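# Swap two tube racks between lab and reception

## Task

r1 begins in the laboratory and r2 in the reception; the connecting door is locked, but a service window is open. Put the green rack upright on the reception table with every one of its tubes still inside it, and put the grey rack upright on the lab bench. Neither rack nor any tube may touch the floor at any moment, or the task fails. At the end both robots must have released everything and backed away; an object held in place only by a robot does not count as placed. Neither robot may tip over or finish leaning, or the task fails.

## Robot and tools

Robots: r1 and r2 are identical Hello Robot Stretch 4 units. Each has an omni-wheel base, a lift travelling up a mast, one arm that telescopes forward, a three-joint wrist (yaw, pitch, roll) and a two-finger gripper. Each robot is roughly 1.6 m tall, and its base rim lies within 0.23 m of the base origin. Cameras per robot: <name>_head_camera, <name>_head_left_camera, <name>_head_right_camera and <name>_wrist_camera, e.g. r1_wrist_camera.

Frames: every robot reports in its own base frame, with the origin on the floor under the base centre, x ahead, y to the left, z up. hand_pose is the point between the open fingertips, given in that frame, and its printed value may be slightly wrong. base_odometry is measured from the base frame at scene start, is based only on wheel turns (slip is counted as travel), and gives heading in radians, left positive, within -3.142..3.142. Since each robot uses its own frame, only images, lidar_m and wrist_depth_mm show where the two stand relative to each other.

execute_actions(actions, cameras): actions is a list containing one action or none; an empty list only reports state and images. An action is an object keyed "r1" and/or "r2". For each robot you may give:
- base: exactly one relative move, measured from where that robot last reported itself: {"translate_m": d} straight ahead (+) or back (-), -2..2 m; {"strafe_m": d} sideways, left +, -2..2 m; {"rotate_rad": d} turn on the spot, counter-clockwise/left +, -3.2..3.2 rad. These are offsets, not destinations.
- joints: absolute targets by name (positions, not offsets): lift_m 0..1.2 m; arm_m 0..0.55 m extension; wrist_yaw_rad -1.134..4.276 (0 facing forward, + to the left, 3.14 tucked back; beyond 3.4 the arm may block it); wrist_pitch_rad -1.117..4.259 (0 level, 1.57 pointing down); wrist_roll_rad -1.117..4.259 (0 means fingers level; + turns clockwise as seen from behind the gripper); gripper_m -0.038..0.141 m fingertip gap (negative values press the tips together). Out-of-range joint targets are clipped to the limit and reported; any other bad value or unknown key makes the whole call rejected with no motion.
- pace: "slow", "default", "fast" or "max" (base up to 0.1/0.3/0.4/0.6 m/s and 1/2/3/4 rad/s; slower when the lift is above 0.2 m, down to 0.3 m/s and 1 rad/s at 1.2 m).
- contact_limits: {"arm_m": v}, v from 0 (stops on the lightest touch) to 0.75 (hardest); 0.5 if omitted.
- end_of_arm: "enable_torque" alone, to switch back on wrist or gripper motors that shut off.
Everything in one action starts together and may finish at different times; a single action runs at most 15 s. A robot or part you leave out may still be driving toward an earlier target. cameras picks which images come back (omit/null/["all"] for all, [] for none).

wait(seconds 0..10): commands nothing and returns state and images. zoom_image(camera, region [x0,y0,x1,y1] in pixels, at most 504x504) enlarges part of that camera's latest full image. read_manual returns only licence text. finished_scene(scene) ends the scene for good and reports success; call it only when both racks are placed and both robots have let go and pulled back.

Result lines: base_status and joint_status tell how each motion of the last accepted action ended: "done" (for the base, the wheels turned the commanded amount even if slipping); "off_target" (stopped short, may still push); "contact_stop_at_<key>" (blocked; that lift, arm or wheel set goes slack, a slack lift can sag under load and slack wheels can roll); "limit_stop_at_<name>", including "limit_stop_at_tilt" (lean over 6 degrees; lift, arm and wheels go slack and ignore commands until upright) and "limit_stop_at_own_body" (would hit itself; moving away still works); "time_out"; "torque_fault" (a wrist motor hit its maximum and went limp; send enable_torque). After a stop the old target is forgotten. on_its_own lists what the call did not command; "held at" is the held target, not the actual position. turned_by_wheels versus turned_by_imu differing by over about 0.1 rad means a collision or slip, and the heading is now off by roughly their difference. base_tilt is in degrees (forward and right positive) with a fixed offset up to about 1.5. motor_effort is percent of maximum, positive toward larger joint values, with the peak of the last action in brackets; readings are noisy. A load in a level gripper pulls wrist_pitch_rad effort away from 0. lidar_m: 12 distances in metres, 30-degree sectors, first straight ahead then counter-clockwise (4th left, 7th behind, 10th right); "-" means nothing seen or closer than 0.25 m; it sees table tops and the other robot but can miss glass, thin legs and things behind. wrist_depth_mm: 7x7 grid from top-left of median depths, 100..2000 mm, "-" for none.

Gripping: command gripper_m smaller than the object's width; tighter values squeeze harder and pull the object in toward the wrist. Neither the reported gap nor "done" proves a grasp; look for a gripper_m effort change and check images. If the tips jam on a surface, lift up. To unfold the wrist at the start, send lift_m 0.4 with wrist_yaw_rad 0 together. Tilting the gripper up (pitch below -0.2) while rolled (below -0.4 or above 4) invites self-collision stops.

Avoid: dropping racks or tubes, or letting either touch the floor; tilting a rack so tubes spill; driving or turning with over 1 kg held and arm_m above 0.2, especially fast; strong pushes or pulls with a raised gripper; any base contact between the robots (a hard press between them ends the run, so stop well short); hauling one load with both robots, since their travel can differ by about 3 cm per metre. The handover has to go through the service window, since the door stays shut. Objects may occasionally be nudged by outside disturbances; verify placements before finishing. Shorter total motion time is better.

Each tool is called after "Call:" in YAML: its name, and indented under it one key for each argument.

## Session

Call:
execute_actions:
  actions: []

Scene clock: 0.00 s.
r1.base_odometry: x=+0.000 y=+0.000 heading=+0.000 (m, m, rad; r1's odometry frame)
r1.turned_by_wheels: +0.000 (rad since the last result)
r1.turned_by_imu: +0.000 (rad since the last result)
r1.base_tilt: forward=+0.1 right=-0.1 (deg)
r1.lidar_m: 1.11 1.23 1.75 1.02 0.91 0.85 0.97 1.13 1.13 1.25 1.97 2.15
r1.base_status: not commanded
r1.joint_positions: lift_m=+0.166 arm_m=+0.001 wrist_yaw_rad=+3.112 wrist_pitch_rad=-0.002 wrist_roll_rad=+0.006 gripper_m=+0.057
r1.joint_status: not commanded
r1.motor_effort: lift_m=+18 arm_m=+0 wrist_yaw_rad=+1 wrist_pitch_rad=-9 wrist_roll_rad=+0 gripper_m=-4 wheel_0=+0 wheel_1=+0 wheel_2=+0 (%)
r1.hand_pose: x=-0.1141 y=+0.0958 z=+0.3444 quat_wxyz=(+0.015, +0.001, +0.003, +1.000) (m; r1's base frame)
r1.wrist_depth_mm: - 139 1336 1205 1025 891 809 / - 128 1281 1182 1008 878 798 / - 126 186 1160 991 854 798 / 111 134 236 1118 960 842 778 / 1078 1281 1308 1098 946 820 768 / 1138 1336 1205 1078 917 820 759 / 1008 891 931 1008 188 809 741
r2.base_odometry: x=+0.000 y=+0.000 heading=+0.000 (m, m, rad; r2's odometry frame)
r2.turned_by_wheels: +0.000 (rad since the last result)
r2.turned_by_imu: +0.000 (rad since the last result)
r2.base_tilt: forward=+0.3 right=+0.2 (deg)
r2.lidar_m: 1.66 1.07 1.05 1.73 2.39 1.26 1.02 1.02 1.18 1.10 1.10 1.27
r2.base_status: not commanded
r2.joint_positions: lift_m=+0.221 arm_m=+0.000 wrist_yaw_rad=+3.058 wrist_pitch_rad=-0.014 wrist_roll_rad=+0.000 gripper_m=+0.057
r2.joint_status: not commanded
r2.motor_effort: lift_m=+19 arm_m=-1 wrist_yaw_rad=+1 wrist_pitch_rad=-6 wrist_roll_rad=-1 gripper_m=-4 wheel_0=+0 wheel_1=+0 wheel_2=+0 (%)
r2.hand_pose: x=-0.1091 y=+0.1111 z=+0.4030 quat_wxyz=(+0.042, +0.007, +0.000, +0.999) (m; r2's base frame)
r2.wrist_depth_mm: 131 258 1182 1366 1537 1808 - / 116 138 1182 1308 1499 1808 - / 116 139 1182 1308 1537 1756 - / 133 173 1182 1336 1499 1708 - / 976 1078 1160 1336 221 1618 1464 / 991 1060 196 1182 1042 1008 976 / 991 946 991 - 878 778 768
pictures: r1_head_camera, r1_head_left_camera, r1_head_right_camera, r1_wrist_camera, r2_head_camera, r2_head_left_camera, r2_head_right_camera, r2_wrist_camera
Images, in order (width x height): r1_head_camera 420x560, r1_head_left_camera 420x672, r1_head_right_camera 420x672, r1_wrist_camera 616x392, r2_head_camera 420x560, r2_head_left_camera 420x672, r2_head_right_camera 420x672, r2_wrist_camera 616x392.

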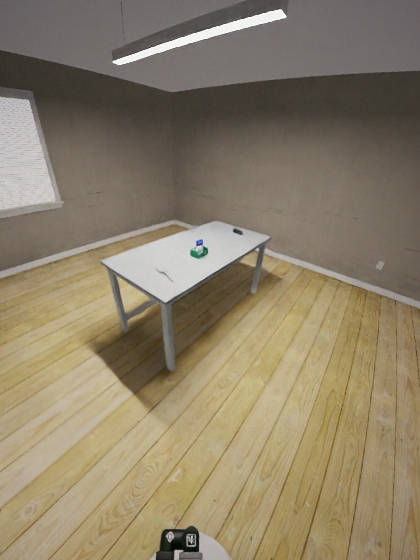

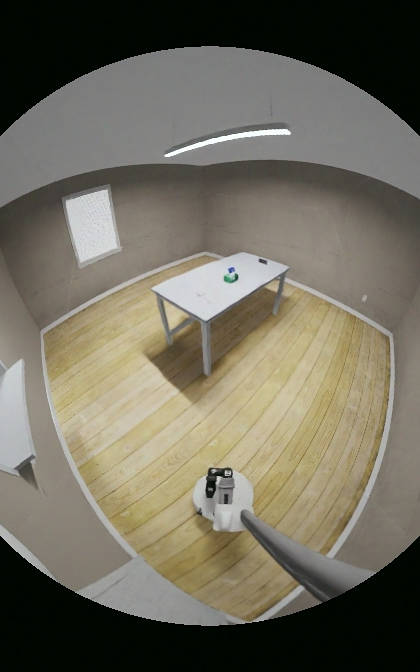

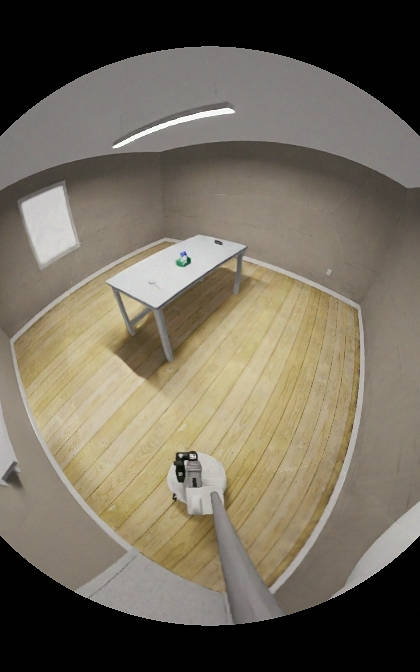

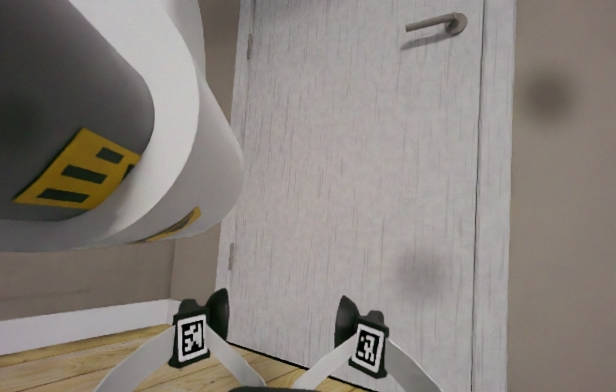

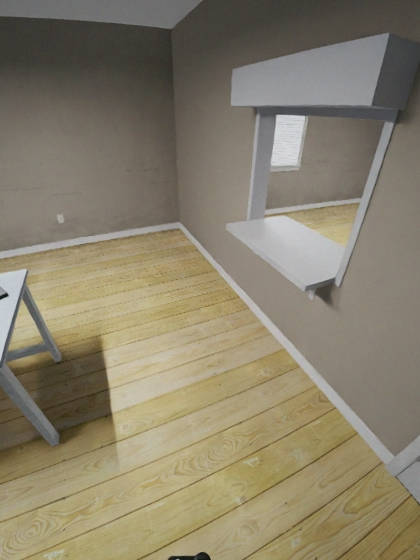

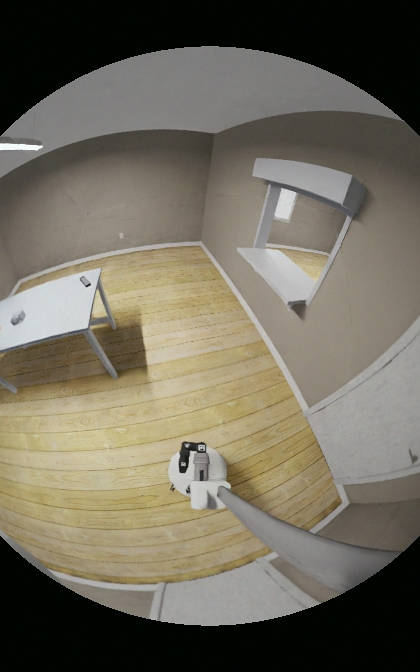

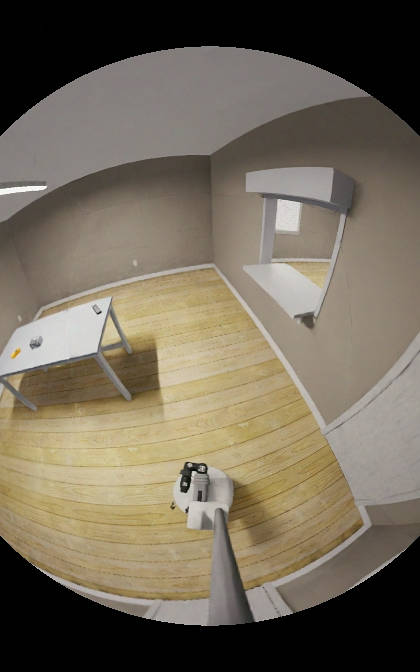

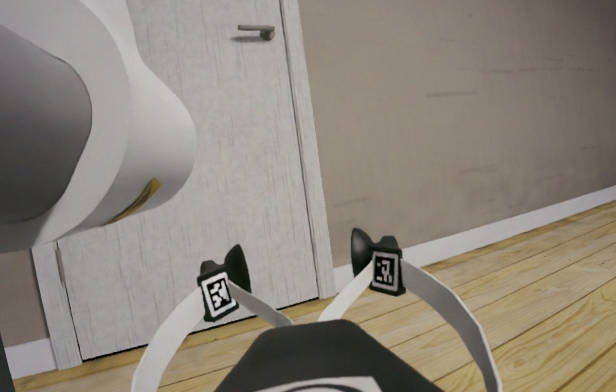

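Call:
zoom_image:
  camera: "r1_head_camera"
  region: [90, 200, 290, 320]

Call:
execute_actions:
  actions:
    - {"r1":{"joints":{"lift_m":0.8,"wrist_yaw_rad":0,"gripper_m":0.12},"pace":"fast"},"r2":{"base":{"rotate_rad":0.9},"joints":{"lift_m":0.8,"wrist_yaw_rad":0,"gripper_m":0.12},"pace":"fast"}}
  cameras: ["r1_head_camera","r1_wrist_camera","r2_head_camera","r2_wrist_camera"]

Region (90, 200, 290, 320) of r1_head_camera's 420x560 image, scaled by 2.520, with more detail than that image has; it fills the top 302 rows of this view, and the rest is white.

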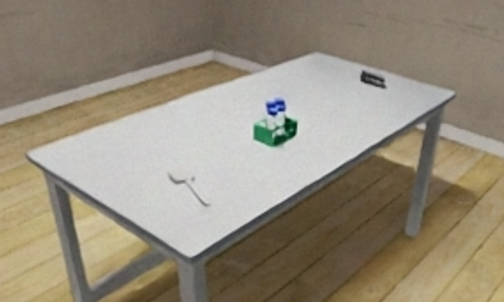

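Scene clock: 3.93 s.
r1.base_odometry: x=+0.000 y=+0.000 heading=+0.000 (m, m, rad; r1's odometry frame)
r1.turned_by_wheels: +0.000 (rad since the last result)
r1.turned_by_imu: -0.001 (rad since the last result)
r1.base_tilt: forward=+0.3 right=-0.1 (deg)
r1.lidar_m: 1.10 1.23 1.73 1.03 0.90 0.86 0.99 1.15 1.12 1.23 1.97 2.15
r1.base_status: not commanded
r1.joint_positions: lift_m=+0.800 arm_m=+0.001 wrist_yaw_rad=+0.000 wrist_pitch_rad=-0.002 wrist_roll_rad=+0.006 gripper_m=+0.120
r1.joint_status: all done
r1.motor_effort: lift_m=+22(23) arm_m=+0(0) wrist_yaw_rad=-1(6) wrist_pitch_rad=-9(9) wrist_roll_rad=+0(0) gripper_m=+2(1) wheel_0=+0(0) wheel_1=+0(0) wheel_2=+0(0) (%)
r1.hand_pose: x=+0.4603 y=-0.0873 z=+0.9785 quat_wxyz=(+1.000, +0.003, -0.001, +0.000) (m; r1's base frame)
r1.wrist_depth_mm: - - - - - - - / - - - - - - - / - - - - - - - / - - - - - - - / - - - - - - - / 1366 216 1160 1430 1863 - - / - 842 904 - 193 - -
r2.base_odometry: x=+0.000 y=+0.000 heading=+0.900 (m, m, rad; r2's odometry frame)
r2.turned_by_wheels: +0.900 (rad since the last result)
r2.turned_by_imu: +0.907 (rad since the last result)
r2.base_tilt: forward=+0.3 right=+0.2 (deg)
r2.lidar_m: 1.06 1.37 3.14 1.41 1.05 1.01 1.10 1.16 1.12 1.20 1.41 1.66
r2.base_status: done
r2.joint_positions: lift_m=+0.800 arm_m=+0.000 wrist_yaw_rad=+0.000 wrist_pitch_rad=-0.014 wrist_roll_rad=+0.000 gripper_m=+0.120
r2.joint_status: all done
r2.motor_effort: lift_m=+22(25) arm_m=-1(1) wrist_yaw_rad=+0(5) wrist_pitch_rad=-9(8) wrist_roll_rad=+0(1) gripper_m=-4(9) wheel_0=-1(6) wheel_1=+0(8) wheel_2=-1(10) (%)
r2.hand_pose: x=+0.4596 y=-0.0873 z=+0.9819 quat_wxyz=(+1.000, +0.000, -0.007, +0.000) (m; r2's base frame)
r2.wrist_depth_mm: - - - - - - - / - - - - - - - / - - - - - - - / - - - - - - - / - 1576 1430 1255 1160 - - / - 1308 946 854 - - - / - - - - 1863 1808 1708
pictures: r1_head_camera, r1_wrist_camera, r2_head_camera, r2_wrist_camera
camera_calibration (this result's frames):
r1_wrist_camera: T_world_to_cam=[[-0.0648161, -0.9974, 0.031485, -0.103758], [0.0956187, -0.0376138, -0.994707, 0.999599], [0.993306, -0.0614625, 0.0978081, -0.341256], [0, 0, 0, 1]] pos_world=[0.236666, -0.0868641, 1.03095]
r2_wrist_camera: T_world_to_cam=[[-0.0289529, -0.995062, -0.0949355, 0.0155956], [-0.0293332, 0.0957802, -0.99497, 1.04686], [0.99915, -0.0260225, -0.0319615, -0.204031], [0, 0, 0, 1]] pos_world=[0.235017, -0.0900588, 1.03655]
Images, in order (width x height): r1_head_camera 420x560, r1_wrist_camera 616x392, r2_head_camera 420x560, r2_wrist_camera 616x392.

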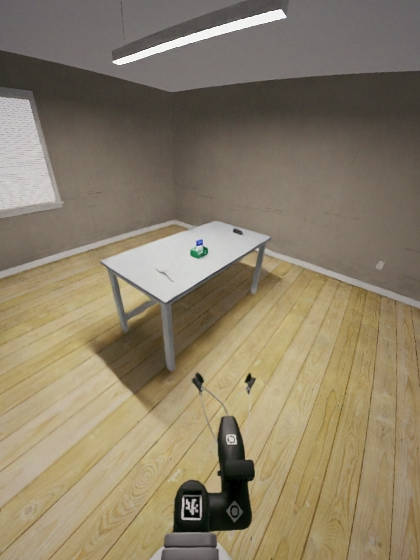

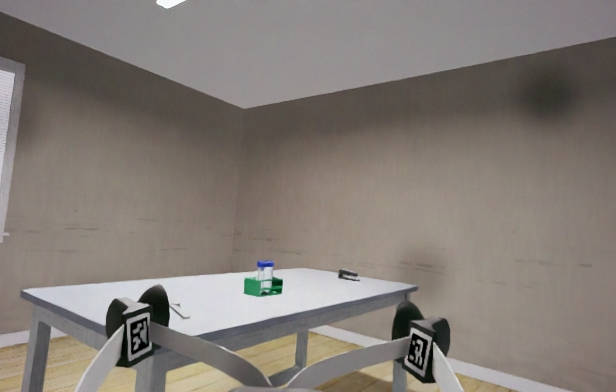

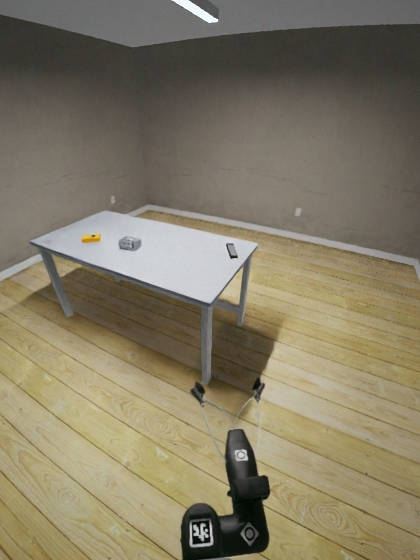

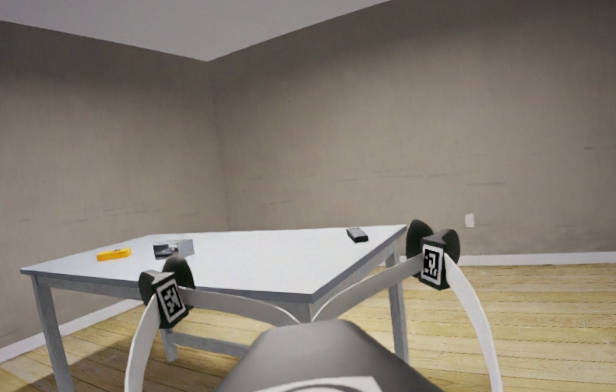

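Call:
execute_actions:
  actions:
    - {"r1":{"base":{"rotate_rad":0.855},"joints":{"wrist_pitch_rad":0.3},"pace":"fast"},"r2":{"base":{"rotate_rad":-0.564},"joints":{"wrist_pitch_rad":0.3},"pace":"fast"}}
  cameras: []

Call:
execute_actions:
  actions:
    - {"r1":{"base":{"strafe_m":-1.22},"pace":"fast"},"r2":{"base":{"strafe_m":1.33},"pace":"fast"}}
  cameras: []

Call:
execute_actions:
  actions:
    - {"r1":{"base":{"translate_m":0.35},"joints":{"lift_m":0.72},"pace":"fast"},"r2":{"base":{"translate_m":0.5},"joints":{"lift_m":0.72},"pace":"fast"}}
  cameras: ["r1_head_camera","r1_wrist_camera","r2_head_camera","r2_wrist_camera"]

Scene clock: 11.10 s.
r1.base_odometry: x=+0.000 y=+0.000 heading=+0.855 (m, m, rad; r1's odometry frame)
r1.turned_by_wheels: +0.855 (rad since the last result)
r1.turned_by_imu: +0.859 (rad since the last result)
r1.base_tilt: forward=+0.2 right=-0.1 (deg)
r1.lidar_m: 3.57 1.03 0.94 0.85 0.88 1.20 1.15 1.19 1.60 3.37 1.19 1.08
r1.base_status: done
r1.joint_positions: lift_m=+0.800 arm_m=+0.001 wrist_yaw_rad=+0.000 wrist_pitch_rad=+0.302 wrist_roll_rad=+0.006 gripper_m=+0.120
r1.joint_status: all done
r1.motor_effort: lift_m=+20(21) arm_m=+0(0) wrist_yaw_rad=+0(0) wrist_pitch_rad=-8(5) wrist_roll_rad=+1(0) gripper_m=+1(2) wheel_0=-1(5) wheel_1=+0(6) wheel_2=+0(7) (%)
r1.hand_pose: x=+0.4472 y=-0.0874 z=+0.8923 quat_wxyz=(+0.989, +0.003, +0.150, +0.000) (m; r1's base frame)
r1.wrist_depth_mm: 1537 - - - - - - / 1576 - - - - - - / 1576 - - - - - - / 1618 - - - - - - / 1661 - - - - - 891 / 1661 216 1863 1921 - - - / 1430 1366 1366 1464 194 1499 1464
r2.base_odometry: x=+0.000 y=+0.000 heading=+0.336 (m, m, rad; r2's odometry frame)
r2.turned_by_wheels: -0.564 (rad since the last result)
r2.turned_by_imu: -0.572 (rad since the last result)
r2.base_tilt: forward=+0.3 right=+0.3 (deg)
r2.lidar_m: 3.68 1.03 1.35 3.14 1.49 1.06 1.02 1.08 1.16 1.11 1.20 1.33
r2.base_status: done
r2.joint_positions: lift_m=+0.800 arm_m=+0.000 wrist_yaw_rad=+0.000 wrist_pitch_rad=+0.302 wrist_roll_rad=+0.000 gripper_m=+0.120
r2.joint_status: all done
r2.motor_effort: lift_m=+22(23) arm_m=-1(1) wrist_yaw_rad=+2(1) wrist_pitch_rad=-4(7) wrist_roll_rad=-1(0) gripper_m=-1(1) wheel_0=+0(3) wheel_1=+0(5) wheel_2=+0(6) (%)
r2.hand_pose: x=+0.4465 y=-0.0875 z=+0.8922 quat_wxyz=(+0.989, +0.000, +0.150, +0.000) (m; r2's base frame)
r2.wrist_depth_mm: - - - - - 1808 1499 / - - - - - 1983 1464 / - - - - - - 1464 / 946 - - - - - 1430 / - - - - 1756 1708 1537 / 917 1576 1464 1499 1464 1397 1397 / 917 1366 1366 - 1281 1205 1160
pictures: none
No camera images: the call's "cameras" was empty. Leave "cameras" out to get every camera's image.

Scene clock: 15.77 s.
r1.base_odometry: x=+0.920 y=-0.801 heading=+0.855 (m, m, rad; r1's odometry frame)
r1.turned_by_wheels: +0.000 (rad since the last result)
r1.turned_by_imu: -0.003 (rad since the last result)
r1.base_tilt: forward=+0.2 right=-0.1 (deg)
r1.lidar_m: 0.85 0.89 2.08 2.07 1.66 1.17 1.10 1.13 1.50 2.15 1.28 0.92
r1.base_status: done
r1.joint_positions: lift_m=+0.800 arm_m=+0.001 wrist_yaw_rad=+0.000 wrist_pitch_rad=+0.302 wrist_roll_rad=+0.006 gripper_m=+0.120
r1.joint_status: not commanded
r1.motor_effort: lift_m=+20(20) arm_m=-1(0) wrist_yaw_rad=+1(1) wrist_pitch_rad=-7(7) wrist_roll_rad=+0(1) gripper_m=-3(2) wheel_0=-1(9) wheel_1=+0(9) wheel_2=-1(1) (%)
r1.hand_pose: x=+0.4472 y=-0.0874 z=+0.8923 quat_wxyz=(+0.989, +0.003, +0.150, +0.000) (m; r1's base frame)
r1.wrist_depth_mm: - - - - - - - / - - - - - - - / - - - - - - - / 891 917 1008 946 1229 1336 - / 683 691 699 723 732 750 809 / 1756 216 1863 1863 1499 1863 - / 1430 1366 1366 1430 194 1499 1708
r2.base_odometry: x=-0.438 y=+1.256 heading=+0.336 (m, m, rad; r2's odometry frame)
r2.turned_by_wheels: +0.000 (rad since the last result)
r2.turned_by_imu: +0.002 (rad since the last result)
r2.base_tilt: forward=+0.3 right=+0.2 (deg)
r2.lidar_m: 0.93 0.97 1.93 1.82 1.46 1.08 1.03 1.07 1.47 2.44 2.42 0.99
r2.base_status: done
r2.joint_positions: lift_m=+0.800 arm_m=+0.000 wrist_yaw_rad=+0.000 wrist_pitch_rad=+0.302 wrist_roll_rad=+0.000 gripper_m=+0.120
r2.joint_status: not commanded
r2.motor_effort: lift_m=+22(22) arm_m=-1(1) wrist_yaw_rad=+1(2) wrist_pitch_rad=-8(7) wrist_roll_rad=-1(1) gripper_m=-2(0) wheel_0=+1(9) wheel_1=-1(9) wheel_2=+0(1) (%)
r2.hand_pose: x=+0.4465 y=-0.0874 z=+0.8922 quat_wxyz=(+0.989, +0.000, +0.150, +0.000) (m; r2's base frame)
r2.wrist_depth_mm: - - - - - - - / - - - - - - - / - 1336 1138 991 917 842 820 / 831 788 798 809 820 - - / - - - 1863 1618 1708 1661 / 1708 1576 1464 1499 1464 1397 1060 / 1397 1366 1336 - 1281 1205 1098
pictures: none
No camera images: the call's "cameras" was empty. Leave "cameras" out to get every camera's image.

Scene clock: 18.43 s.
r1.base_odometry: x=+1.150 y=-0.537 heading=+0.854 (m, m, rad; r1's odometry frame)
r1.turned_by_wheels: +0.000 (rad since the last result)
r1.turned_by_imu: -0.002 (rad since the last result)
r1.base_tilt: forward=+0.1 right=+0.0 (deg)
r1.lidar_m: 0.49 0.54 0.71 1.99 2.16 1.56 1.44 1.50 2.00 2.14 0.76 0.55
r1.base_status: done
r1.joint_positions: lift_m=+0.720 arm_m=+0.001 wrist_yaw_rad=+0.000 wrist_pitch_rad=+0.302 wrist_roll_rad=+0.006 gripper_m=+0.120
r1.joint_status: all done
r1.motor_effort: lift_m=+15(18) arm_m=+0(0) wrist_yaw_rad=+1(0) wrist_pitch_rad=-6(8) wrist_roll_rad=+1(0) gripper_m=-3(0) wheel_0=+0(5) wheel_1=-1(5) wheel_2=-2(10) (%)
r1.hand_pose: x=+0.4472 y=-0.0874 z=+0.8126 quat_wxyz=(+0.989, +0.003, +0.151, +0.000) (m; r1's base frame)
r1.wrist_depth_mm: - - - - - - - / - - - - - - - / - - - - - - - / 569 647 621 585 820 904 1008 / 402 418 436 462 488 517 549 / 303 216 320 332 343 359 377 / 349 349 310 359 194 327 377
r2.base_odometry: x=+0.034 y=+1.421 heading=+0.336 (m, m, rad; r2's odometry frame)
r2.turned_by_wheels: +0.000 (rad since the last result)
r2.turned_by_imu: -0.003 (rad since the last result)
r2.base_tilt: forward=+0.3 right=+0.2 (deg)
r2.lidar_m: 0.44 0.46 0.65 1.82 1.90 1.60 1.53 1.60 2.26 2.27 0.65 0.47
r2.base_status: done
r2.joint_positions: lift_m=+0.720 arm_m=+0.000 wrist_yaw_rad=+0.000 wrist_pitch_rad=+0.302 wrist_roll_rad=+0.000 gripper_m=+0.120
r2.joint_status: all done
r2.motor_effort: lift_m=+16(20) arm_m=-1(1) wrist_yaw_rad=+1(2) wrist_pitch_rad=-6(7) wrist_roll_rad=-1(2) gripper_m=-3(2) wheel_0=+1(4) wheel_1=+0(7) wheel_2=+1(11) (%)
r2.hand_pose: x=+0.4465 y=-0.0874 z=+0.8127 quat_wxyz=(+0.989, +0.000, +0.150, +0.000) (m; r2's base frame)
r2.wrist_depth_mm: - - - - - - - / - - - - - - - / - 891 750 508 621 574 535 / 462 512 469 442 413 389 368 / 377 359 345 327 287 282 282 / 285 256 253 257 260 265 329 / 253 256 312 - 1138 1098 1078
pictures: r1_head_camera, r1_wrist_camera, r2_head_camera, r2_wrist_camera
camera_calibration (this result's frames):
r1_wrist_camera: T_world_to_cam=[[-0.0527611, -0.997376, 0.0495673, -0.119572], [-0.206547, -0.0376637, -0.977712, 0.957153], [0.977013, -0.0618231, -0.204017, -0.0595056], [0, 0, 0, 1]] pos_world=[0.249526, -0.0868869, 0.929606]
r2_wrist_camera: T_world_to_cam=[[-0.0572854, -0.995054, -0.0811485, 0.000513468], [-0.336788, 0.0957783, -0.936697, 0.968054], [0.939836, -0.0263292, -0.340609, 0.0808912], [0, 0, 0, 1]] pos_world=[0.250034, -0.0900778, 0.934367]
Images, in order (width x height): r1_head_camera 420x560, r1_wrist_camera 616x392, r2_head_camera 420x560, r2_wrist_camera 616x392.

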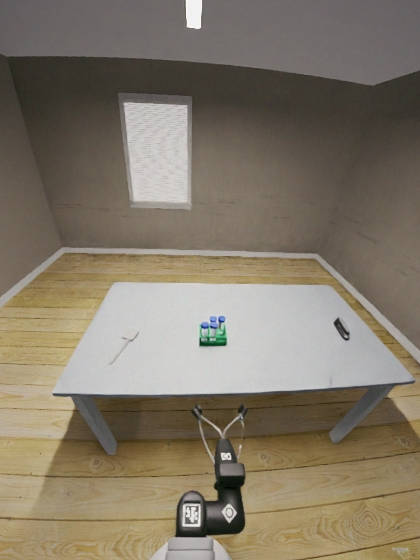

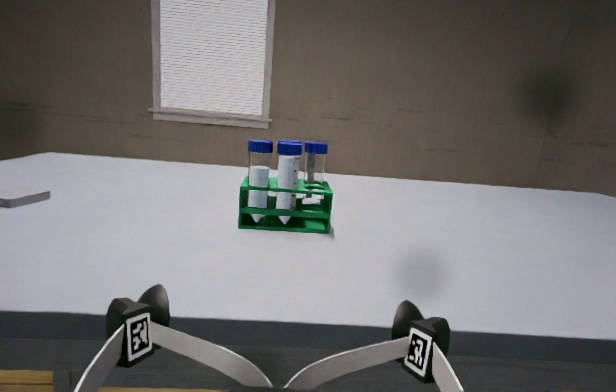

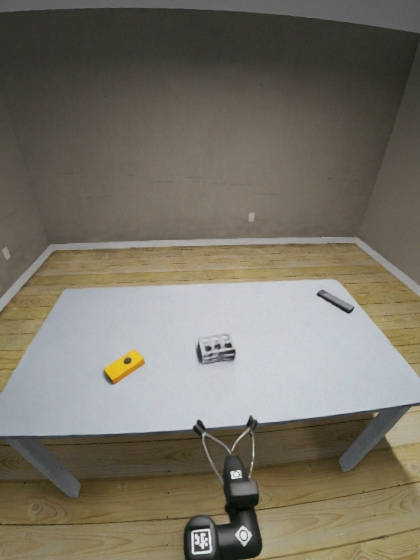

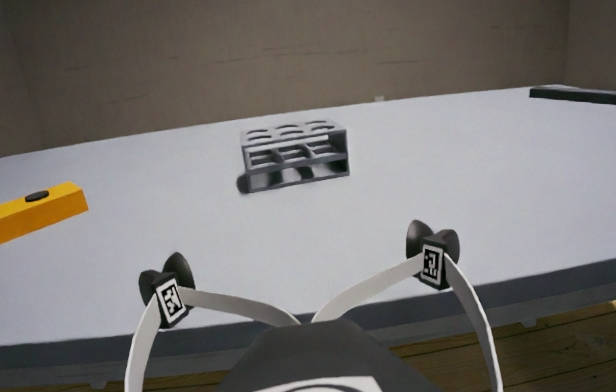

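Call:
execute_actions:
  actions:
    - {"r1":{"joints":{"arm_m":0.2,"gripper_m":0.141,"lift_m":0.71}},"r2":{"joints":{"arm_m":0.15,"gripper_m":0.141,"lift_m":0.71}}}
  cameras: ["r1_head_camera","r1_wrist_camera","r2_head_camera","r2_wrist_camera"]

Scene clock: 23.07 s.
r1.base_odometry: x=+1.150 y=-0.537 heading=+0.855 (m, m, rad; r1's odometry frame)
r1.turned_by_wheels: +0.000 (rad since the last result)
r1.turned_by_imu: -0.001 (rad since the last result)
r1.base_tilt: forward=+0.1 right=-0.1 (deg)
r1.lidar_m: 0.52 0.53 0.72 1.98 2.16 1.57 1.45 1.50 2.00 2.13 0.77 0.54
r1.base_status: not commanded
r1.joint_positions: lift_m=+0.710 arm_m=+0.199 wrist_yaw_rad=+0.000 wrist_pitch_rad=+0.302 wrist_roll_rad=+0.006 gripper_m=+0.141
r1.joint_status: all done
r1.motor_effort: lift_m=+15(16) arm_m=+7(11) wrist_yaw_rad=+1(1) wrist_pitch_rad=-7(7) wrist_roll_rad=+0(0) gripper_m=+1(2) wheel_0=+0(0) wheel_1=-1(1) wheel_2=-1(1) (%)
r1.hand_pose: x=+0.6450 y=-0.0874 z=+0.8027 quat_wxyz=(+0.989, +0.003, +0.150, +0.000) (m; r1's base frame)
r1.wrist_depth_mm: - - - - - - - / - - - - - - - / - - - - - - - / 564 597 574 384 778 842 - / 375 389 345 336 455 480 512 / 281 206 298 309 319 336 349 / 225 213 216 230 228 246 267
r2.base_odometry: x=+0.034 y=+1.421 heading=+0.336 (m, m, rad; r2's odometry frame)
r2.turned_by_wheels: +0.000 (rad since the last result)
r2.turned_by_imu: -0.002 (rad since the last result)
r2.base_tilt: forward=+0.3 right=+0.2 (deg)
r2.lidar_m: 0.43 0.45 0.64 1.83 1.91 1.61 1.52 1.60 2.24 2.29 0.63 0.46
r2.base_status: not commanded
r2.joint_positions: lift_m=+0.710 arm_m=+0.149 wrist_yaw_rad=+0.000 wrist_pitch_rad=+0.302 wrist_roll_rad=+0.000 gripper_m=+0.141
r2.joint_status: all done
r2.motor_effort: lift_m=+15(15) arm_m=+6(7) wrist_yaw_rad=+1(1) wrist_pitch_rad=-4(7) wrist_roll_rad=-1(2) gripper_m=+1(0) wheel_0=+1(1) wheel_1=+0(1) wheel_2=+1(1) (%)
r2.hand_pose: x=+0.5952 y=-0.0874 z=+0.8027 quat_wxyz=(+0.989, +0.000, +0.150, +0.000) (m; r2's base frame)
r2.wrist_depth_mm: - - - - - - - / - - - - - - - / - - 715 591 569 530 500 / 521 480 397 357 366 364 347 / 353 338 320 304 287 248 264 / 266 208 230 228 226 215 216 / 221 210 208 - 196 186 -
pictures: r1_head_camera, r1_wrist_camera, r2_head_camera, r2_wrist_camera
camera_calibration (this result's frames):
r1_wrist_camera: T_world_to_cam=[[-0.0527341, -0.997378, 0.0495641, -0.108651], [-0.206484, -0.0376701, -0.977725, 0.988248], [0.977028, -0.0617936, -0.203956, -0.25482], [0, 0, 0, 1]] pos_world=[0.447294, -0.0868845, 0.919647]
r2_wrist_camera: T_world_to_cam=[[-0.0572291, -0.995058, -0.0811482, 0.00820459], [-0.336796, 0.095759, -0.936695, 1.0088], [0.939837, -0.0262758, -0.340612, -0.0622387], [0, 0, 0, 1]] pos_world=[0.398725, -0.0900733, 0.924408]
Images, in order (width x height): r1_head_camera 420x560, r1_wrist_camera 616x392, r2_head_camera 420x560, r2_wrist_camera 616x392.

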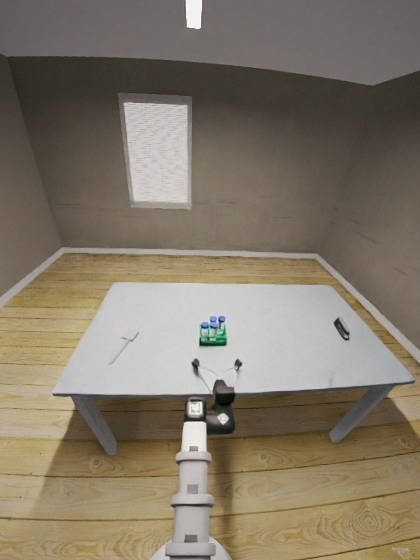

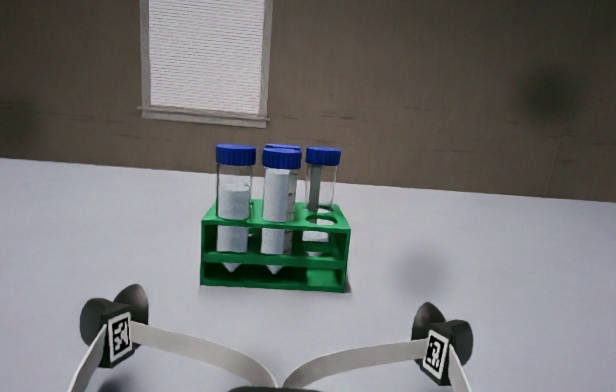

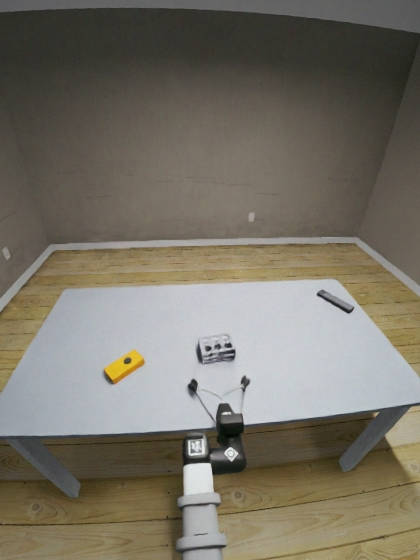

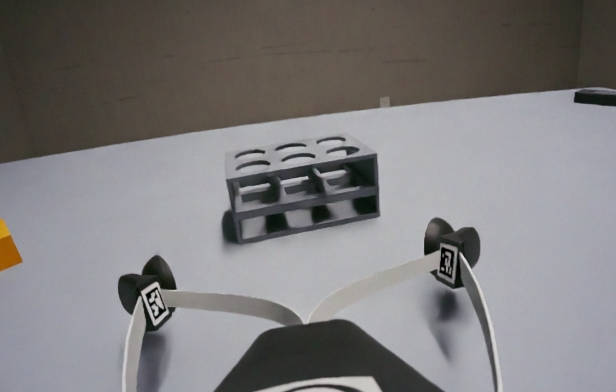

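Call:
execute_actions:
  actions:
    - {"r1":{"base":{"strafe_m":0.01}},"r2":{"base":{"rotate_rad":0.1}}}
  cameras: []

Call:
execute_actions:
  actions:
    - {"r1":{"joints":{"arm_m":0.29}},"r2":{"base":{"strafe_m":-0.085},"joints":{"arm_m":0.2}}}
  cameras: ["r1_head_camera","r1_wrist_camera","r2_head_camera","r2_wrist_camera"]

Scene clock: 27.57 s.
r1.base_odometry: x=+1.143 y=-0.530 heading=+0.854 (m, m, rad; r1's odometry frame)
r1.turned_by_wheels: +0.000 (rad since the last result)
r1.turned_by_imu: -0.001 (rad since the last result)
r1.base_tilt: forward=+0.2 right=+0.0 (deg)
r1.lidar_m: 0.53 0.53 0.74 1.96 2.15 1.54 1.46 1.50 2.00 2.15 0.78 0.53
r1.base_status: done
r1.joint_positions: lift_m=+0.710 arm_m=+0.199 wrist_yaw_rad=+0.000 wrist_pitch_rad=+0.302 wrist_roll_rad=+0.006 gripper_m=+0.141
r1.joint_status: not commanded
r1.motor_effort: lift_m=+15(15) arm_m=+8(7) wrist_yaw_rad=+1(0) wrist_pitch_rad=-8(8) wrist_roll_rad=+0(0) gripper_m=-2(2) wheel_0=+0(6) wheel_1=-2(6) wheel_2=-1(1) (%)
r1.hand_pose: x=+0.6450 y=-0.0874 z=+0.8027 quat_wxyz=(+0.989, +0.003, +0.150, +0.000) (m; r1's base frame)
r1.wrist_depth_mm: - - - - - - - / - - - - - - - / - - - - - - - / 559 603 627 375 768 842 - / 373 389 349 349 445 480 512 / 281 206 298 310 319 336 353 / 224 213 216 230 228 246 267
r2.base_odometry: x=+0.034 y=+1.421 heading=+0.436 (m, m, rad; r2's odometry frame)
r2.turned_by_wheels: +0.100 (rad since the last result)
r2.turned_by_imu: +0.099 (rad since the last result)
r2.base_tilt: forward=+0.3 right=+0.2 (deg)
r2.lidar_m: 0.45 0.49 0.74 1.82 1.97 1.56 1.52 1.64 2.50 2.28 0.58 0.46
r2.base_status: done
r2.joint_positions: lift_m=+0.710 arm_m=+0.149 wrist_yaw_rad=+0.000 wrist_pitch_rad=+0.302 wrist_roll_rad=+0.000 gripper_m=+0.141
r2.joint_status: not commanded
r2.motor_effort: lift_m=+15(15) arm_m=+6(6) wrist_yaw_rad=+1(1) wrist_pitch_rad=-6(7) wrist_roll_rad=+0(1) gripper_m=+2(1) wheel_0=+0(4) wheel_1=-1(5) wheel_2=-1(3) (%)
r2.hand_pose: x=+0.5952 y=-0.0874 z=+0.8027 quat_wxyz=(+0.989, +0.000, +0.150, +0.000) (m; r2's base frame)
r2.wrist_depth_mm: - - - - - - - / - - - - - - - / - 831 715 640 379 525 500 / 517 480 442 379 345 343 347 / 329 336 320 306 286 249 263 / 266 208 231 227 226 215 216 / 220 210 209 - 197 186 -
pictures: none
No camera images: the call's "cameras" was empty. Leave "cameras" out to get every camera's image.

Scene clock: 28.93 s.
r1.base_odometry: x=+1.143 y=-0.530 heading=+0.854 (m, m, rad; r1's odometry frame)
r1.turned_by_wheels: +0.000 (rad since the last result)
r1.turned_by_imu: +0.000 (rad since the last result)
r1.base_tilt: forward=+0.3 right=+0.0 (deg)
r1.lidar_m: 0.51 0.52 0.70 1.95 2.16 1.56 1.45 1.50 1.99 2.15 0.77 0.55
r1.base_status: not commanded
r1.joint_positions: lift_m=+0.710 arm_m=+0.289 wrist_yaw_rad=+0.000 wrist_pitch_rad=+0.302 wrist_roll_rad=+0.006 gripper_m=+0.141
r1.joint_status: all done
r1.motor_effort: lift_m=+14(15) arm_m=+8(10) wrist_yaw_rad=+1(1) wrist_pitch_rad=-7(9) wrist_roll_rad=+1(0) gripper_m=+0(0) wheel_0=+1(0) wheel_1=-2(2) wheel_2=-1(1) (%)
r1.hand_pose: x=+0.7350 y=-0.0874 z=+0.8027 quat_wxyz=(+0.989, +0.003, +0.150, +0.000) (m; r1's base frame)
r1.wrist_depth_mm: - - - - - - - / - - - - - - - / - - - - - - - / 559 603 574 243 768 - - / 373 389 244 247 449 480 508 / 281 206 248 254 289 334 349 / 224 213 216 230 227 245 267
r2.base_odometry: x=+0.070 y=+1.343 heading=+0.436 (m, m, rad; r2's odometry frame)
r2.turned_by_wheels: +0.000 (rad since the last result)
r2.turned_by_imu: -0.001 (rad since the last result)
r2.base_tilt: forward=+0.3 right=+0.2 (deg)
r2.lidar_m: 0.44 0.48 0.71 1.91 1.98 1.54 1.52 1.64 2.40 2.17 0.60 0.44
r2.base_status: done
r2.joint_positions: lift_m=+0.710 arm_m=+0.199 wrist_yaw_rad=+0.000 wrist_pitch_rad=+0.302 wrist_roll_rad=+0.000 gripper_m=+0.141
r2.joint_status: all done
r2.motor_effort: lift_m=+15(15) arm_m=+6(7) wrist_yaw_rad=+1(1) wrist_pitch_rad=-5(4) wrist_roll_rad=-1(1) gripper_m=+1(1) wheel_0=-1(6) wheel_1=+2(8) wheel_2=-1(2) (%)
r2.hand_pose: x=+0.6452 y=-0.0874 z=+0.8027 quat_wxyz=(+0.989, +0.000, +0.150, +0.000) (m; r2's base frame)
r2.wrist_depth_mm: - - - - - - - / - - - - - - - / - - 715 640 580 530 500 / 521 480 309 303 359 362 345 / 351 336 290 279 277 248 262 / 266 207 230 228 226 214 215 / 220 210 208 - 196 186 -
pictures: r1_head_camera, r1_wrist_camera, r2_head_camera, r2_wrist_camera
camera_calibration (this result's frames):
r1_wrist_camera: T_world_to_cam=[[-0.0527987, -0.997374, 0.0495641, -0.103875], [-0.206489, -0.0376565, -0.977724, 1.00683], [0.977023, -0.061857, -0.203959, -0.342751], [0, 0, 0, 1]] pos_world=[0.537292, -0.0868896, 0.919647]
r2_wrist_camera: T_world_to_cam=[[-0.0572347, -0.995057, -0.0811483, 0.0110675], [-0.336796, 0.095761, -0.936695, 1.02564], [0.939837, -0.026281, -0.340612, -0.109219], [0, 0, 0, 1]] pos_world=[0.448712, -0.0900738, 0.924408]
Images, in order (width x height): r1_head_camera 420x560, r1_wrist_camera 616x392, r2_head_camera 420x560, r2_wrist_camera 616x392.

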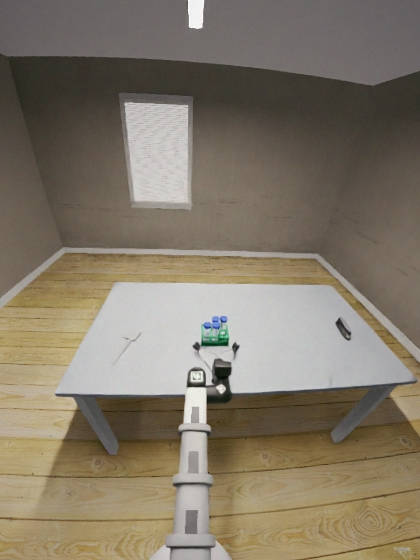

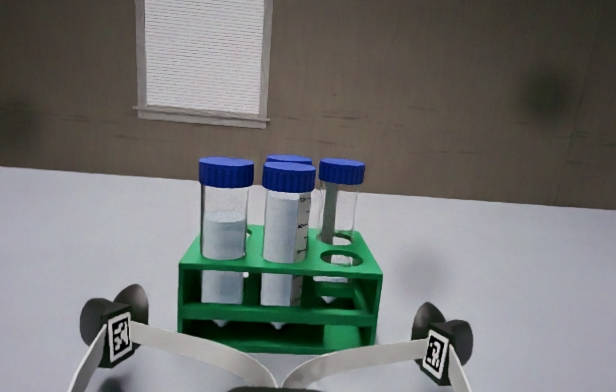

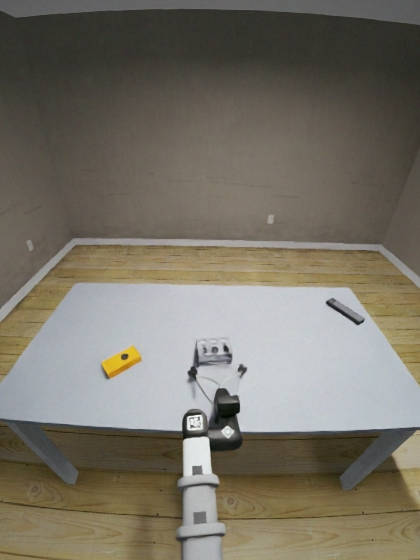

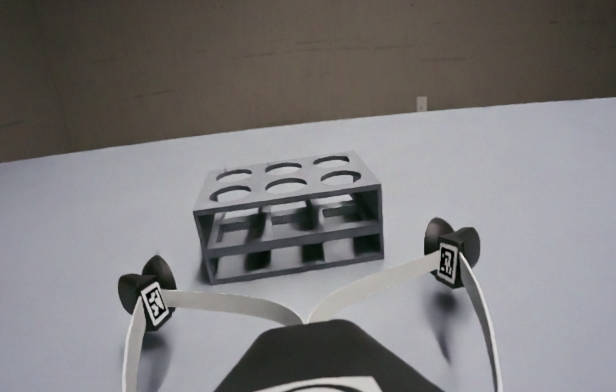

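Call:
execute_actions:
  actions:
    - {"r1":{"joints":{"arm_m":0.365},"pace":"slow"},"r2":{"base":{"strafe_m":0.007},"joints":{"arm_m":0.25},"pace":"slow"}}
  cameras: ["r1_head_camera","r1_wrist_camera","r2_head_camera","r2_wrist_camera"]

Scene clock: 32.17 s.
r1.base_odometry: x=+1.143 y=-0.530 heading=+0.854 (m, m, rad; r1's odometry frame)
r1.turned_by_wheels: +0.000 (rad since the last result)
r1.turned_by_imu: -0.001 (rad since the last result)
r1.base_tilt: forward=+0.1 right=+0.0 (deg)
r1.lidar_m: 0.51 0.53 0.72 1.98 2.16 1.56 1.45 1.50 2.01 2.14 0.77 0.53
r1.base_status: not commanded
r1.joint_positions: lift_m=+0.710 arm_m=+0.364 wrist_yaw_rad=+0.000 wrist_pitch_rad=+0.302 wrist_roll_rad=+0.006 gripper_m=+0.141
r1.joint_status: all done
r1.motor_effort: lift_m=+15(15) arm_m=+8(9) wrist_yaw_rad=+0(0) wrist_pitch_rad=-9(8) wrist_roll_rad=+1(0) gripper_m=-1(0) wheel_0=+0(0) wheel_1=-2(2) wheel_2=-1(1) (%)
r1.hand_pose: x=+0.8099 y=-0.0874 z=+0.8027 quat_wxyz=(+0.989, +0.003, +0.150, +0.000) (m; r1's base frame)
r1.wrist_depth_mm: - - - - - - - / - - - - - - - / - - - - - - - / 559 603 182 190 661 - - / 373 389 201 189 452 480 512 / 279 191 192 192 216 334 349 / 223 187 188 190 190 245 266
r2.base_odometry: x=+0.067 y=+1.350 heading=+0.436 (m, m, rad; r2's odometry frame)
r2.turned_by_wheels: +0.000 (rad since the last result)
r2.turned_by_imu: -0.001 (rad since the last result)
r2.base_tilt: forward=+0.3 right=+0.2 (deg)
r2.lidar_m: 0.43 0.46 0.71 1.91 2.00 1.57 1.53 1.64 2.42 2.20 0.59 0.44
r2.base_status: done
r2.joint_positions: lift_m=+0.710 arm_m=+0.249 wrist_yaw_rad=+0.000 wrist_pitch_rad=+0.302 wrist_roll_rad=+0.000 gripper_m=+0.141
r2.joint_status: all done
r2.motor_effort: lift_m=+15(15) arm_m=+6(7) wrist_yaw_rad=+1(1) wrist_pitch_rad=-4(8) wrist_roll_rad=+1(2) gripper_m=+5(3) wheel_0=+0(4) wheel_1=+0(3) wheel_2=+0(3) (%)
r2.hand_pose: x=+0.6952 y=-0.0874 z=+0.8027 quat_wxyz=(+0.989, +0.000, +0.150, +0.000) (m; r2's base frame)
r2.wrist_depth_mm: - - - - - - - / - - - - - - - / - - 707 627 580 535 496 / 517 480 427 281 297 362 345 / 349 336 255 237 228 247 263 / 265 208 223 221 225 214 215 / 220 209 208 - 196 185 -
pictures: r1_head_camera, r1_wrist_camera, r2_head_camera, r2_wrist_camera
camera_calibration (this result's frames):
r1_wrist_camera: T_world_to_cam=[[-0.0527609, -0.997376, 0.0495643, -0.0999381], [-0.206489, -0.0376644, -0.977724, 1.02231], [0.977025, -0.0618201, -0.20396, -0.415972], [0, 0, 0, 1]] pos_world=[0.612238, -0.0868867, 0.919647]
r2_wrist_camera: T_world_to_cam=[[-0.0572377, -0.995057, -0.0811482, 0.0139292], [-0.336795, 0.0957619, -0.936696, 1.04247], [0.939837, -0.026284, -0.340612, -0.156192], [0, 0, 0, 1]] pos_world=[0.498691, -0.090074, 0.924408]
Images, in order (width x height): r1_head_camera 420x560, r1_wrist_camera 616x392, r2_head_camera 420x560, r2_wrist_camera 616x392.

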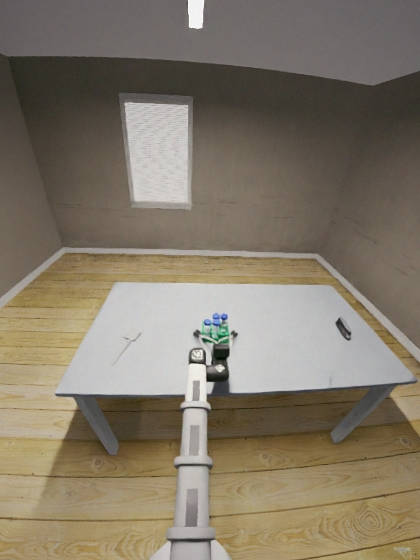

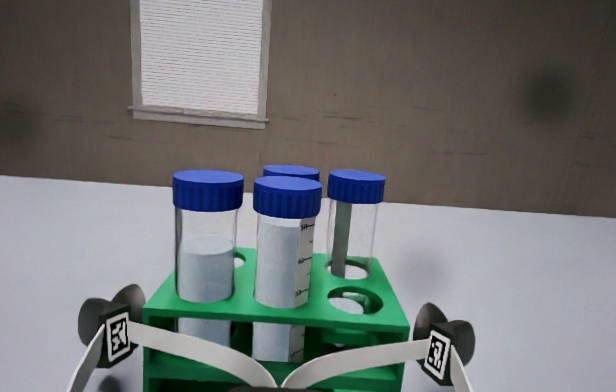

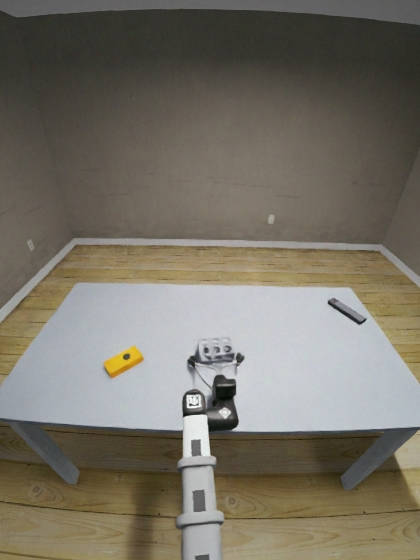

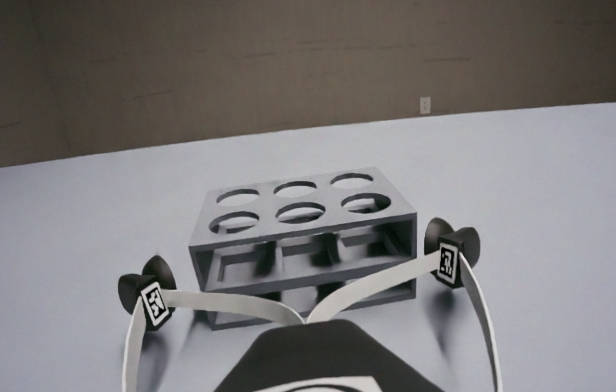

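Call:
execute_actions:
  actions:
    - {"r1":{"joints":{"gripper_m":0.05}},"r2":{"base":{"strafe_m":-0.003},"joints":{"arm_m":0.30},"pace":"slow"}}
  cameras: ["r1_wrist_camera","r2_wrist_camera"]

Call:
execute_actions:
  actions:
    - {"r1":{"joints":{"lift_m":0.74},"pace":"slow"},"r2":{"joints":{"gripper_m":0.05}}}
  cameras: ["r1_head_camera","r1_wrist_camera","r2_wrist_camera"]

Scene clock: 38.43 s.
r1.base_odometry: x=+1.143 y=-0.530 heading=+0.854 (m, m, rad; r1's odometry frame)
r1.turned_by_wheels: +0.000 (rad since the last result)
r1.turned_by_imu: -0.001 (rad since the last result)
r1.base_tilt: forward=+0.5 right=-0.1 (deg)
r1.lidar_m: 0.51 0.53 0.74 1.98 2.17 1.56 1.43 1.50 1.99 2.14 0.76 0.53
r1.base_status: not commanded
r1.joint_positions: lift_m=+0.710 arm_m=+0.364 wrist_yaw_rad=+0.000 wrist_pitch_rad=+0.305 wrist_roll_rad=+0.006 gripper_m=+0.051
r1.joint_status: all done
r1.motor_effort: lift_m=+15(15) arm_m=+7(8) wrist_yaw_rad=+0(1) wrist_pitch_rad=-18(16) wrist_roll_rad=+0(1) gripper_m=-26(24) wheel_0=+1(0) wheel_1=-2(2) wheel_2=-1(1) (%)
r1.hand_pose: x=+0.8097 y=-0.0874 z=+0.8017 quat_wxyz=(+0.988, +0.003, +0.152, +0.000) (m; r1's base frame)
r1.wrist_depth_mm: - - - - - - - / - - - - - - - / - - - - - - - / 544 564 163 167 591 - - / 364 375 206 167 439 466 496 / 274 180 169 169 204 327 342 / 154 165 174 176 181 170 262
r2.base_odometry: x=+0.068 y=+1.347 heading=+0.436 (m, m, rad; r2's odometry frame)
r2.turned_by_wheels: +0.000 (rad since the last result)
r2.turned_by_imu: -0.002 (rad since the last result)
r2.base_tilt: forward=+0.3 right=+0.2 (deg)
r2.lidar_m: 0.42 0.45 0.71 1.92 2.01 1.57 1.54 1.61 2.40 2.21 0.56 0.45
r2.base_status: done
r2.joint_positions: lift_m=+0.710 arm_m=+0.299 wrist_yaw_rad=+0.000 wrist_pitch_rad=+0.302 wrist_roll_rad=+0.000 gripper_m=+0.141
r2.joint_status: all done
r2.motor_effort: lift_m=+15(15) arm_m=+7(6) wrist_yaw_rad=+1(1) wrist_pitch_rad=-6(4) wrist_roll_rad=+0(2) gripper_m=+1(2) wheel_0=+2(7) wheel_1=+0(3) wheel_2=+0(0) (%)
r2.hand_pose: x=+0.7452 y=-0.0874 z=+0.8027 quat_wxyz=(+0.989, +0.000, +0.150, +0.000) (m; r2's base frame)
r2.wrist_depth_mm: - - - - - - - / - - - - - - - / - - - 634 580 530 500 / 521 480 439 265 353 362 345 / 351 336 217 227 215 249 262 / 265 210 198 163 212 214 214 / 220 208 205 - 196 185 -
pictures: r1_wrist_camera, r2_wrist_camera
camera_calibration (this result's frames):
r1_wrist_camera: T_world_to_cam=[[-0.0525294, -0.99738, 0.0497443, -0.100216], [-0.209811, -0.0376785, -0.977016, 1.02342], [0.97633, -0.0617589, -0.207282, -0.412725], [0, 0, 0, 1]] pos_world=[0.612416, -0.0868817, 0.919331]
r2_wrist_camera: T_world_to_cam=[[-0.0572414, -0.995057, -0.0811483, 0.0167919], [-0.336795, 0.0957632, -0.936695, 1.0593], [0.939836, -0.0262874, -0.340612, -0.203167], [0, 0, 0, 1]] pos_world=[0.548673, -0.0900743, 0.924408]
Images, in order (width x height): r1_wrist_camera 616x392, r2_wrist_camera 616x392.

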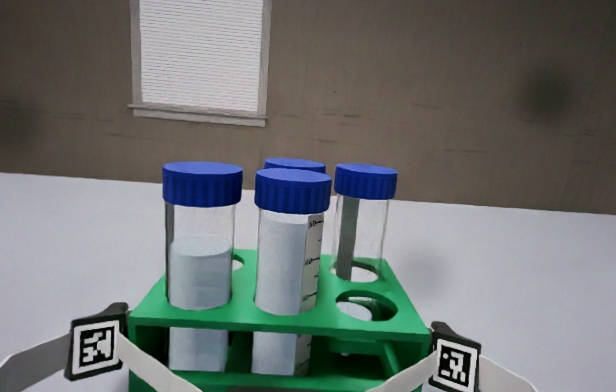

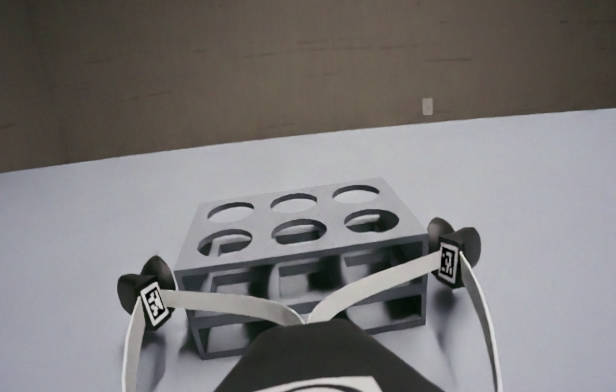

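Scene clock: 40.37 s.
r1.base_odometry: x=+1.143 y=-0.530 heading=+0.854 (m, m, rad; r1's odometry frame)
r1.turned_by_wheels: +0.000 (rad since the last result)
r1.turned_by_imu: +0.000 (rad since the last result)
r1.base_tilt: forward=+0.1 right=+0.0 (deg)
r1.lidar_m: 0.51 0.53 0.74 1.98 2.16 1.55 1.45 1.48 1.98 2.15 0.76 0.54
r1.base_status: not commanded
r1.joint_positions: lift_m=+0.740 arm_m=+0.364 wrist_yaw_rad=+0.000 wrist_pitch_rad=+0.306 wrist_roll_rad=+0.006 gripper_m=+0.051
r1.joint_status: all done
r1.motor_effort: lift_m=+23(24) arm_m=+7(7) wrist_yaw_rad=+0(1) wrist_pitch_rad=-18(21) wrist_roll_rad=+0(0) gripper_m=-25(22) wheel_0=+1(0) wheel_1=-2(2) wheel_2=-1(1) (%)
r1.hand_pose: x=+0.8097 y=-0.0874 z=+0.8310 quat_wxyz=(+0.988, +0.003, +0.152, +0.000) (m; r1's base frame)
r1.wrist_depth_mm: - - - - - - - / - - - - - - - / - - - - - - - / 647 668 163 167 699 - - / 433 442 205 167 525 549 597 / 325 180 170 169 204 389 404 / 154 164 175 176 180 170 310
r2.base_odometry: x=+0.068 y=+1.347 heading=+0.436 (m, m, rad; r2's odometry frame)
r2.turned_by_wheels: +0.000 (rad since the last result)
r2.turned_by_imu: -0.001 (rad since the last result)
r2.base_tilt: forward=+0.3 right=+0.2 (deg)
r2.lidar_m: 0.44 0.47 0.72 1.91 1.97 1.58 1.53 1.65 2.41 2.22 0.57 0.45
r2.base_status: not commanded
r2.joint_positions: lift_m=+0.710 arm_m=+0.299 wrist_yaw_rad=+0.000 wrist_pitch_rad=+0.303 wrist_roll_rad=+0.000 gripper_m=+0.051
r2.joint_status: all done
r2.motor_effort: lift_m=+15(15) arm_m=+6(7) wrist_yaw_rad=+1(1) wrist_pitch_rad=-10(11) wrist_roll_rad=-1(1) gripper_m=-24(26) wheel_0=+2(2) wheel_1=+1(1) wheel_2=+0(0) (%)
r2.hand_pose: x=+0.7451 y=-0.0874 z=+0.8024 quat_wxyz=(+0.989, +0.000, +0.151, +0.000) (m; r2's base frame)
r2.wrist_depth_mm: - - - - - - - / - - - - - - - / - - - 634 564 525 496 / 512 473 433 242 351 357 343 / 345 332 195 196 192 187 259 / 263 173 191 182 182 208 - / 174 206 187 - 190 185 -
pictures: r1_head_camera, r1_wrist_camera, r2_wrist_camera
camera_calibration (this result's frames):
r1_wrist_camera: T_world_to_cam=[[-0.0525201, -0.99738, 0.0497541, -0.10169], [-0.209996, -0.0376783, -0.976976, 1.05217], [0.976291, -0.061759, -0.207467, -0.40645], [0, 0, 0, 1]] pos_world=[0.612424, -0.0868817, 0.948679]
r2_wrist_camera: T_world_to_cam=[[-0.0573406, -0.995057, -0.0810776, 0.016777], [-0.337946, 0.0957628, -0.936281, 1.05948], [0.939417, -0.0262871, -0.341767, -0.201969], [0, 0, 0, 1]] pos_world=[0.548744, -0.0900742, 0.924308]
Images, in order (width x height): r1_head_camera 420x560, r1_wrist_camera 616x392, r2_wrist_camera 616x392.

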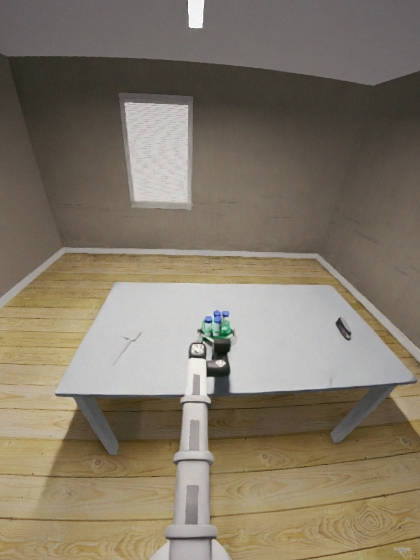

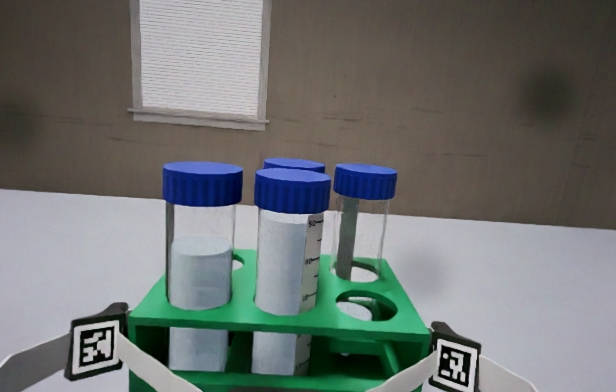

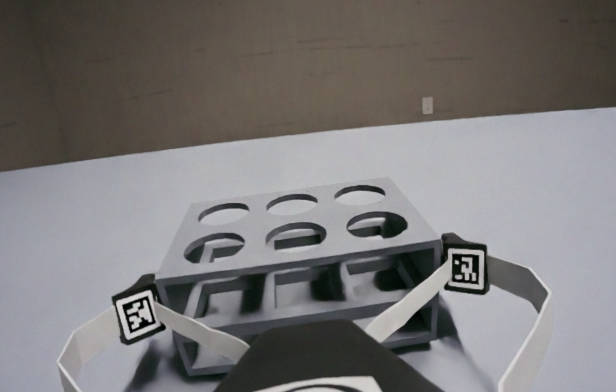

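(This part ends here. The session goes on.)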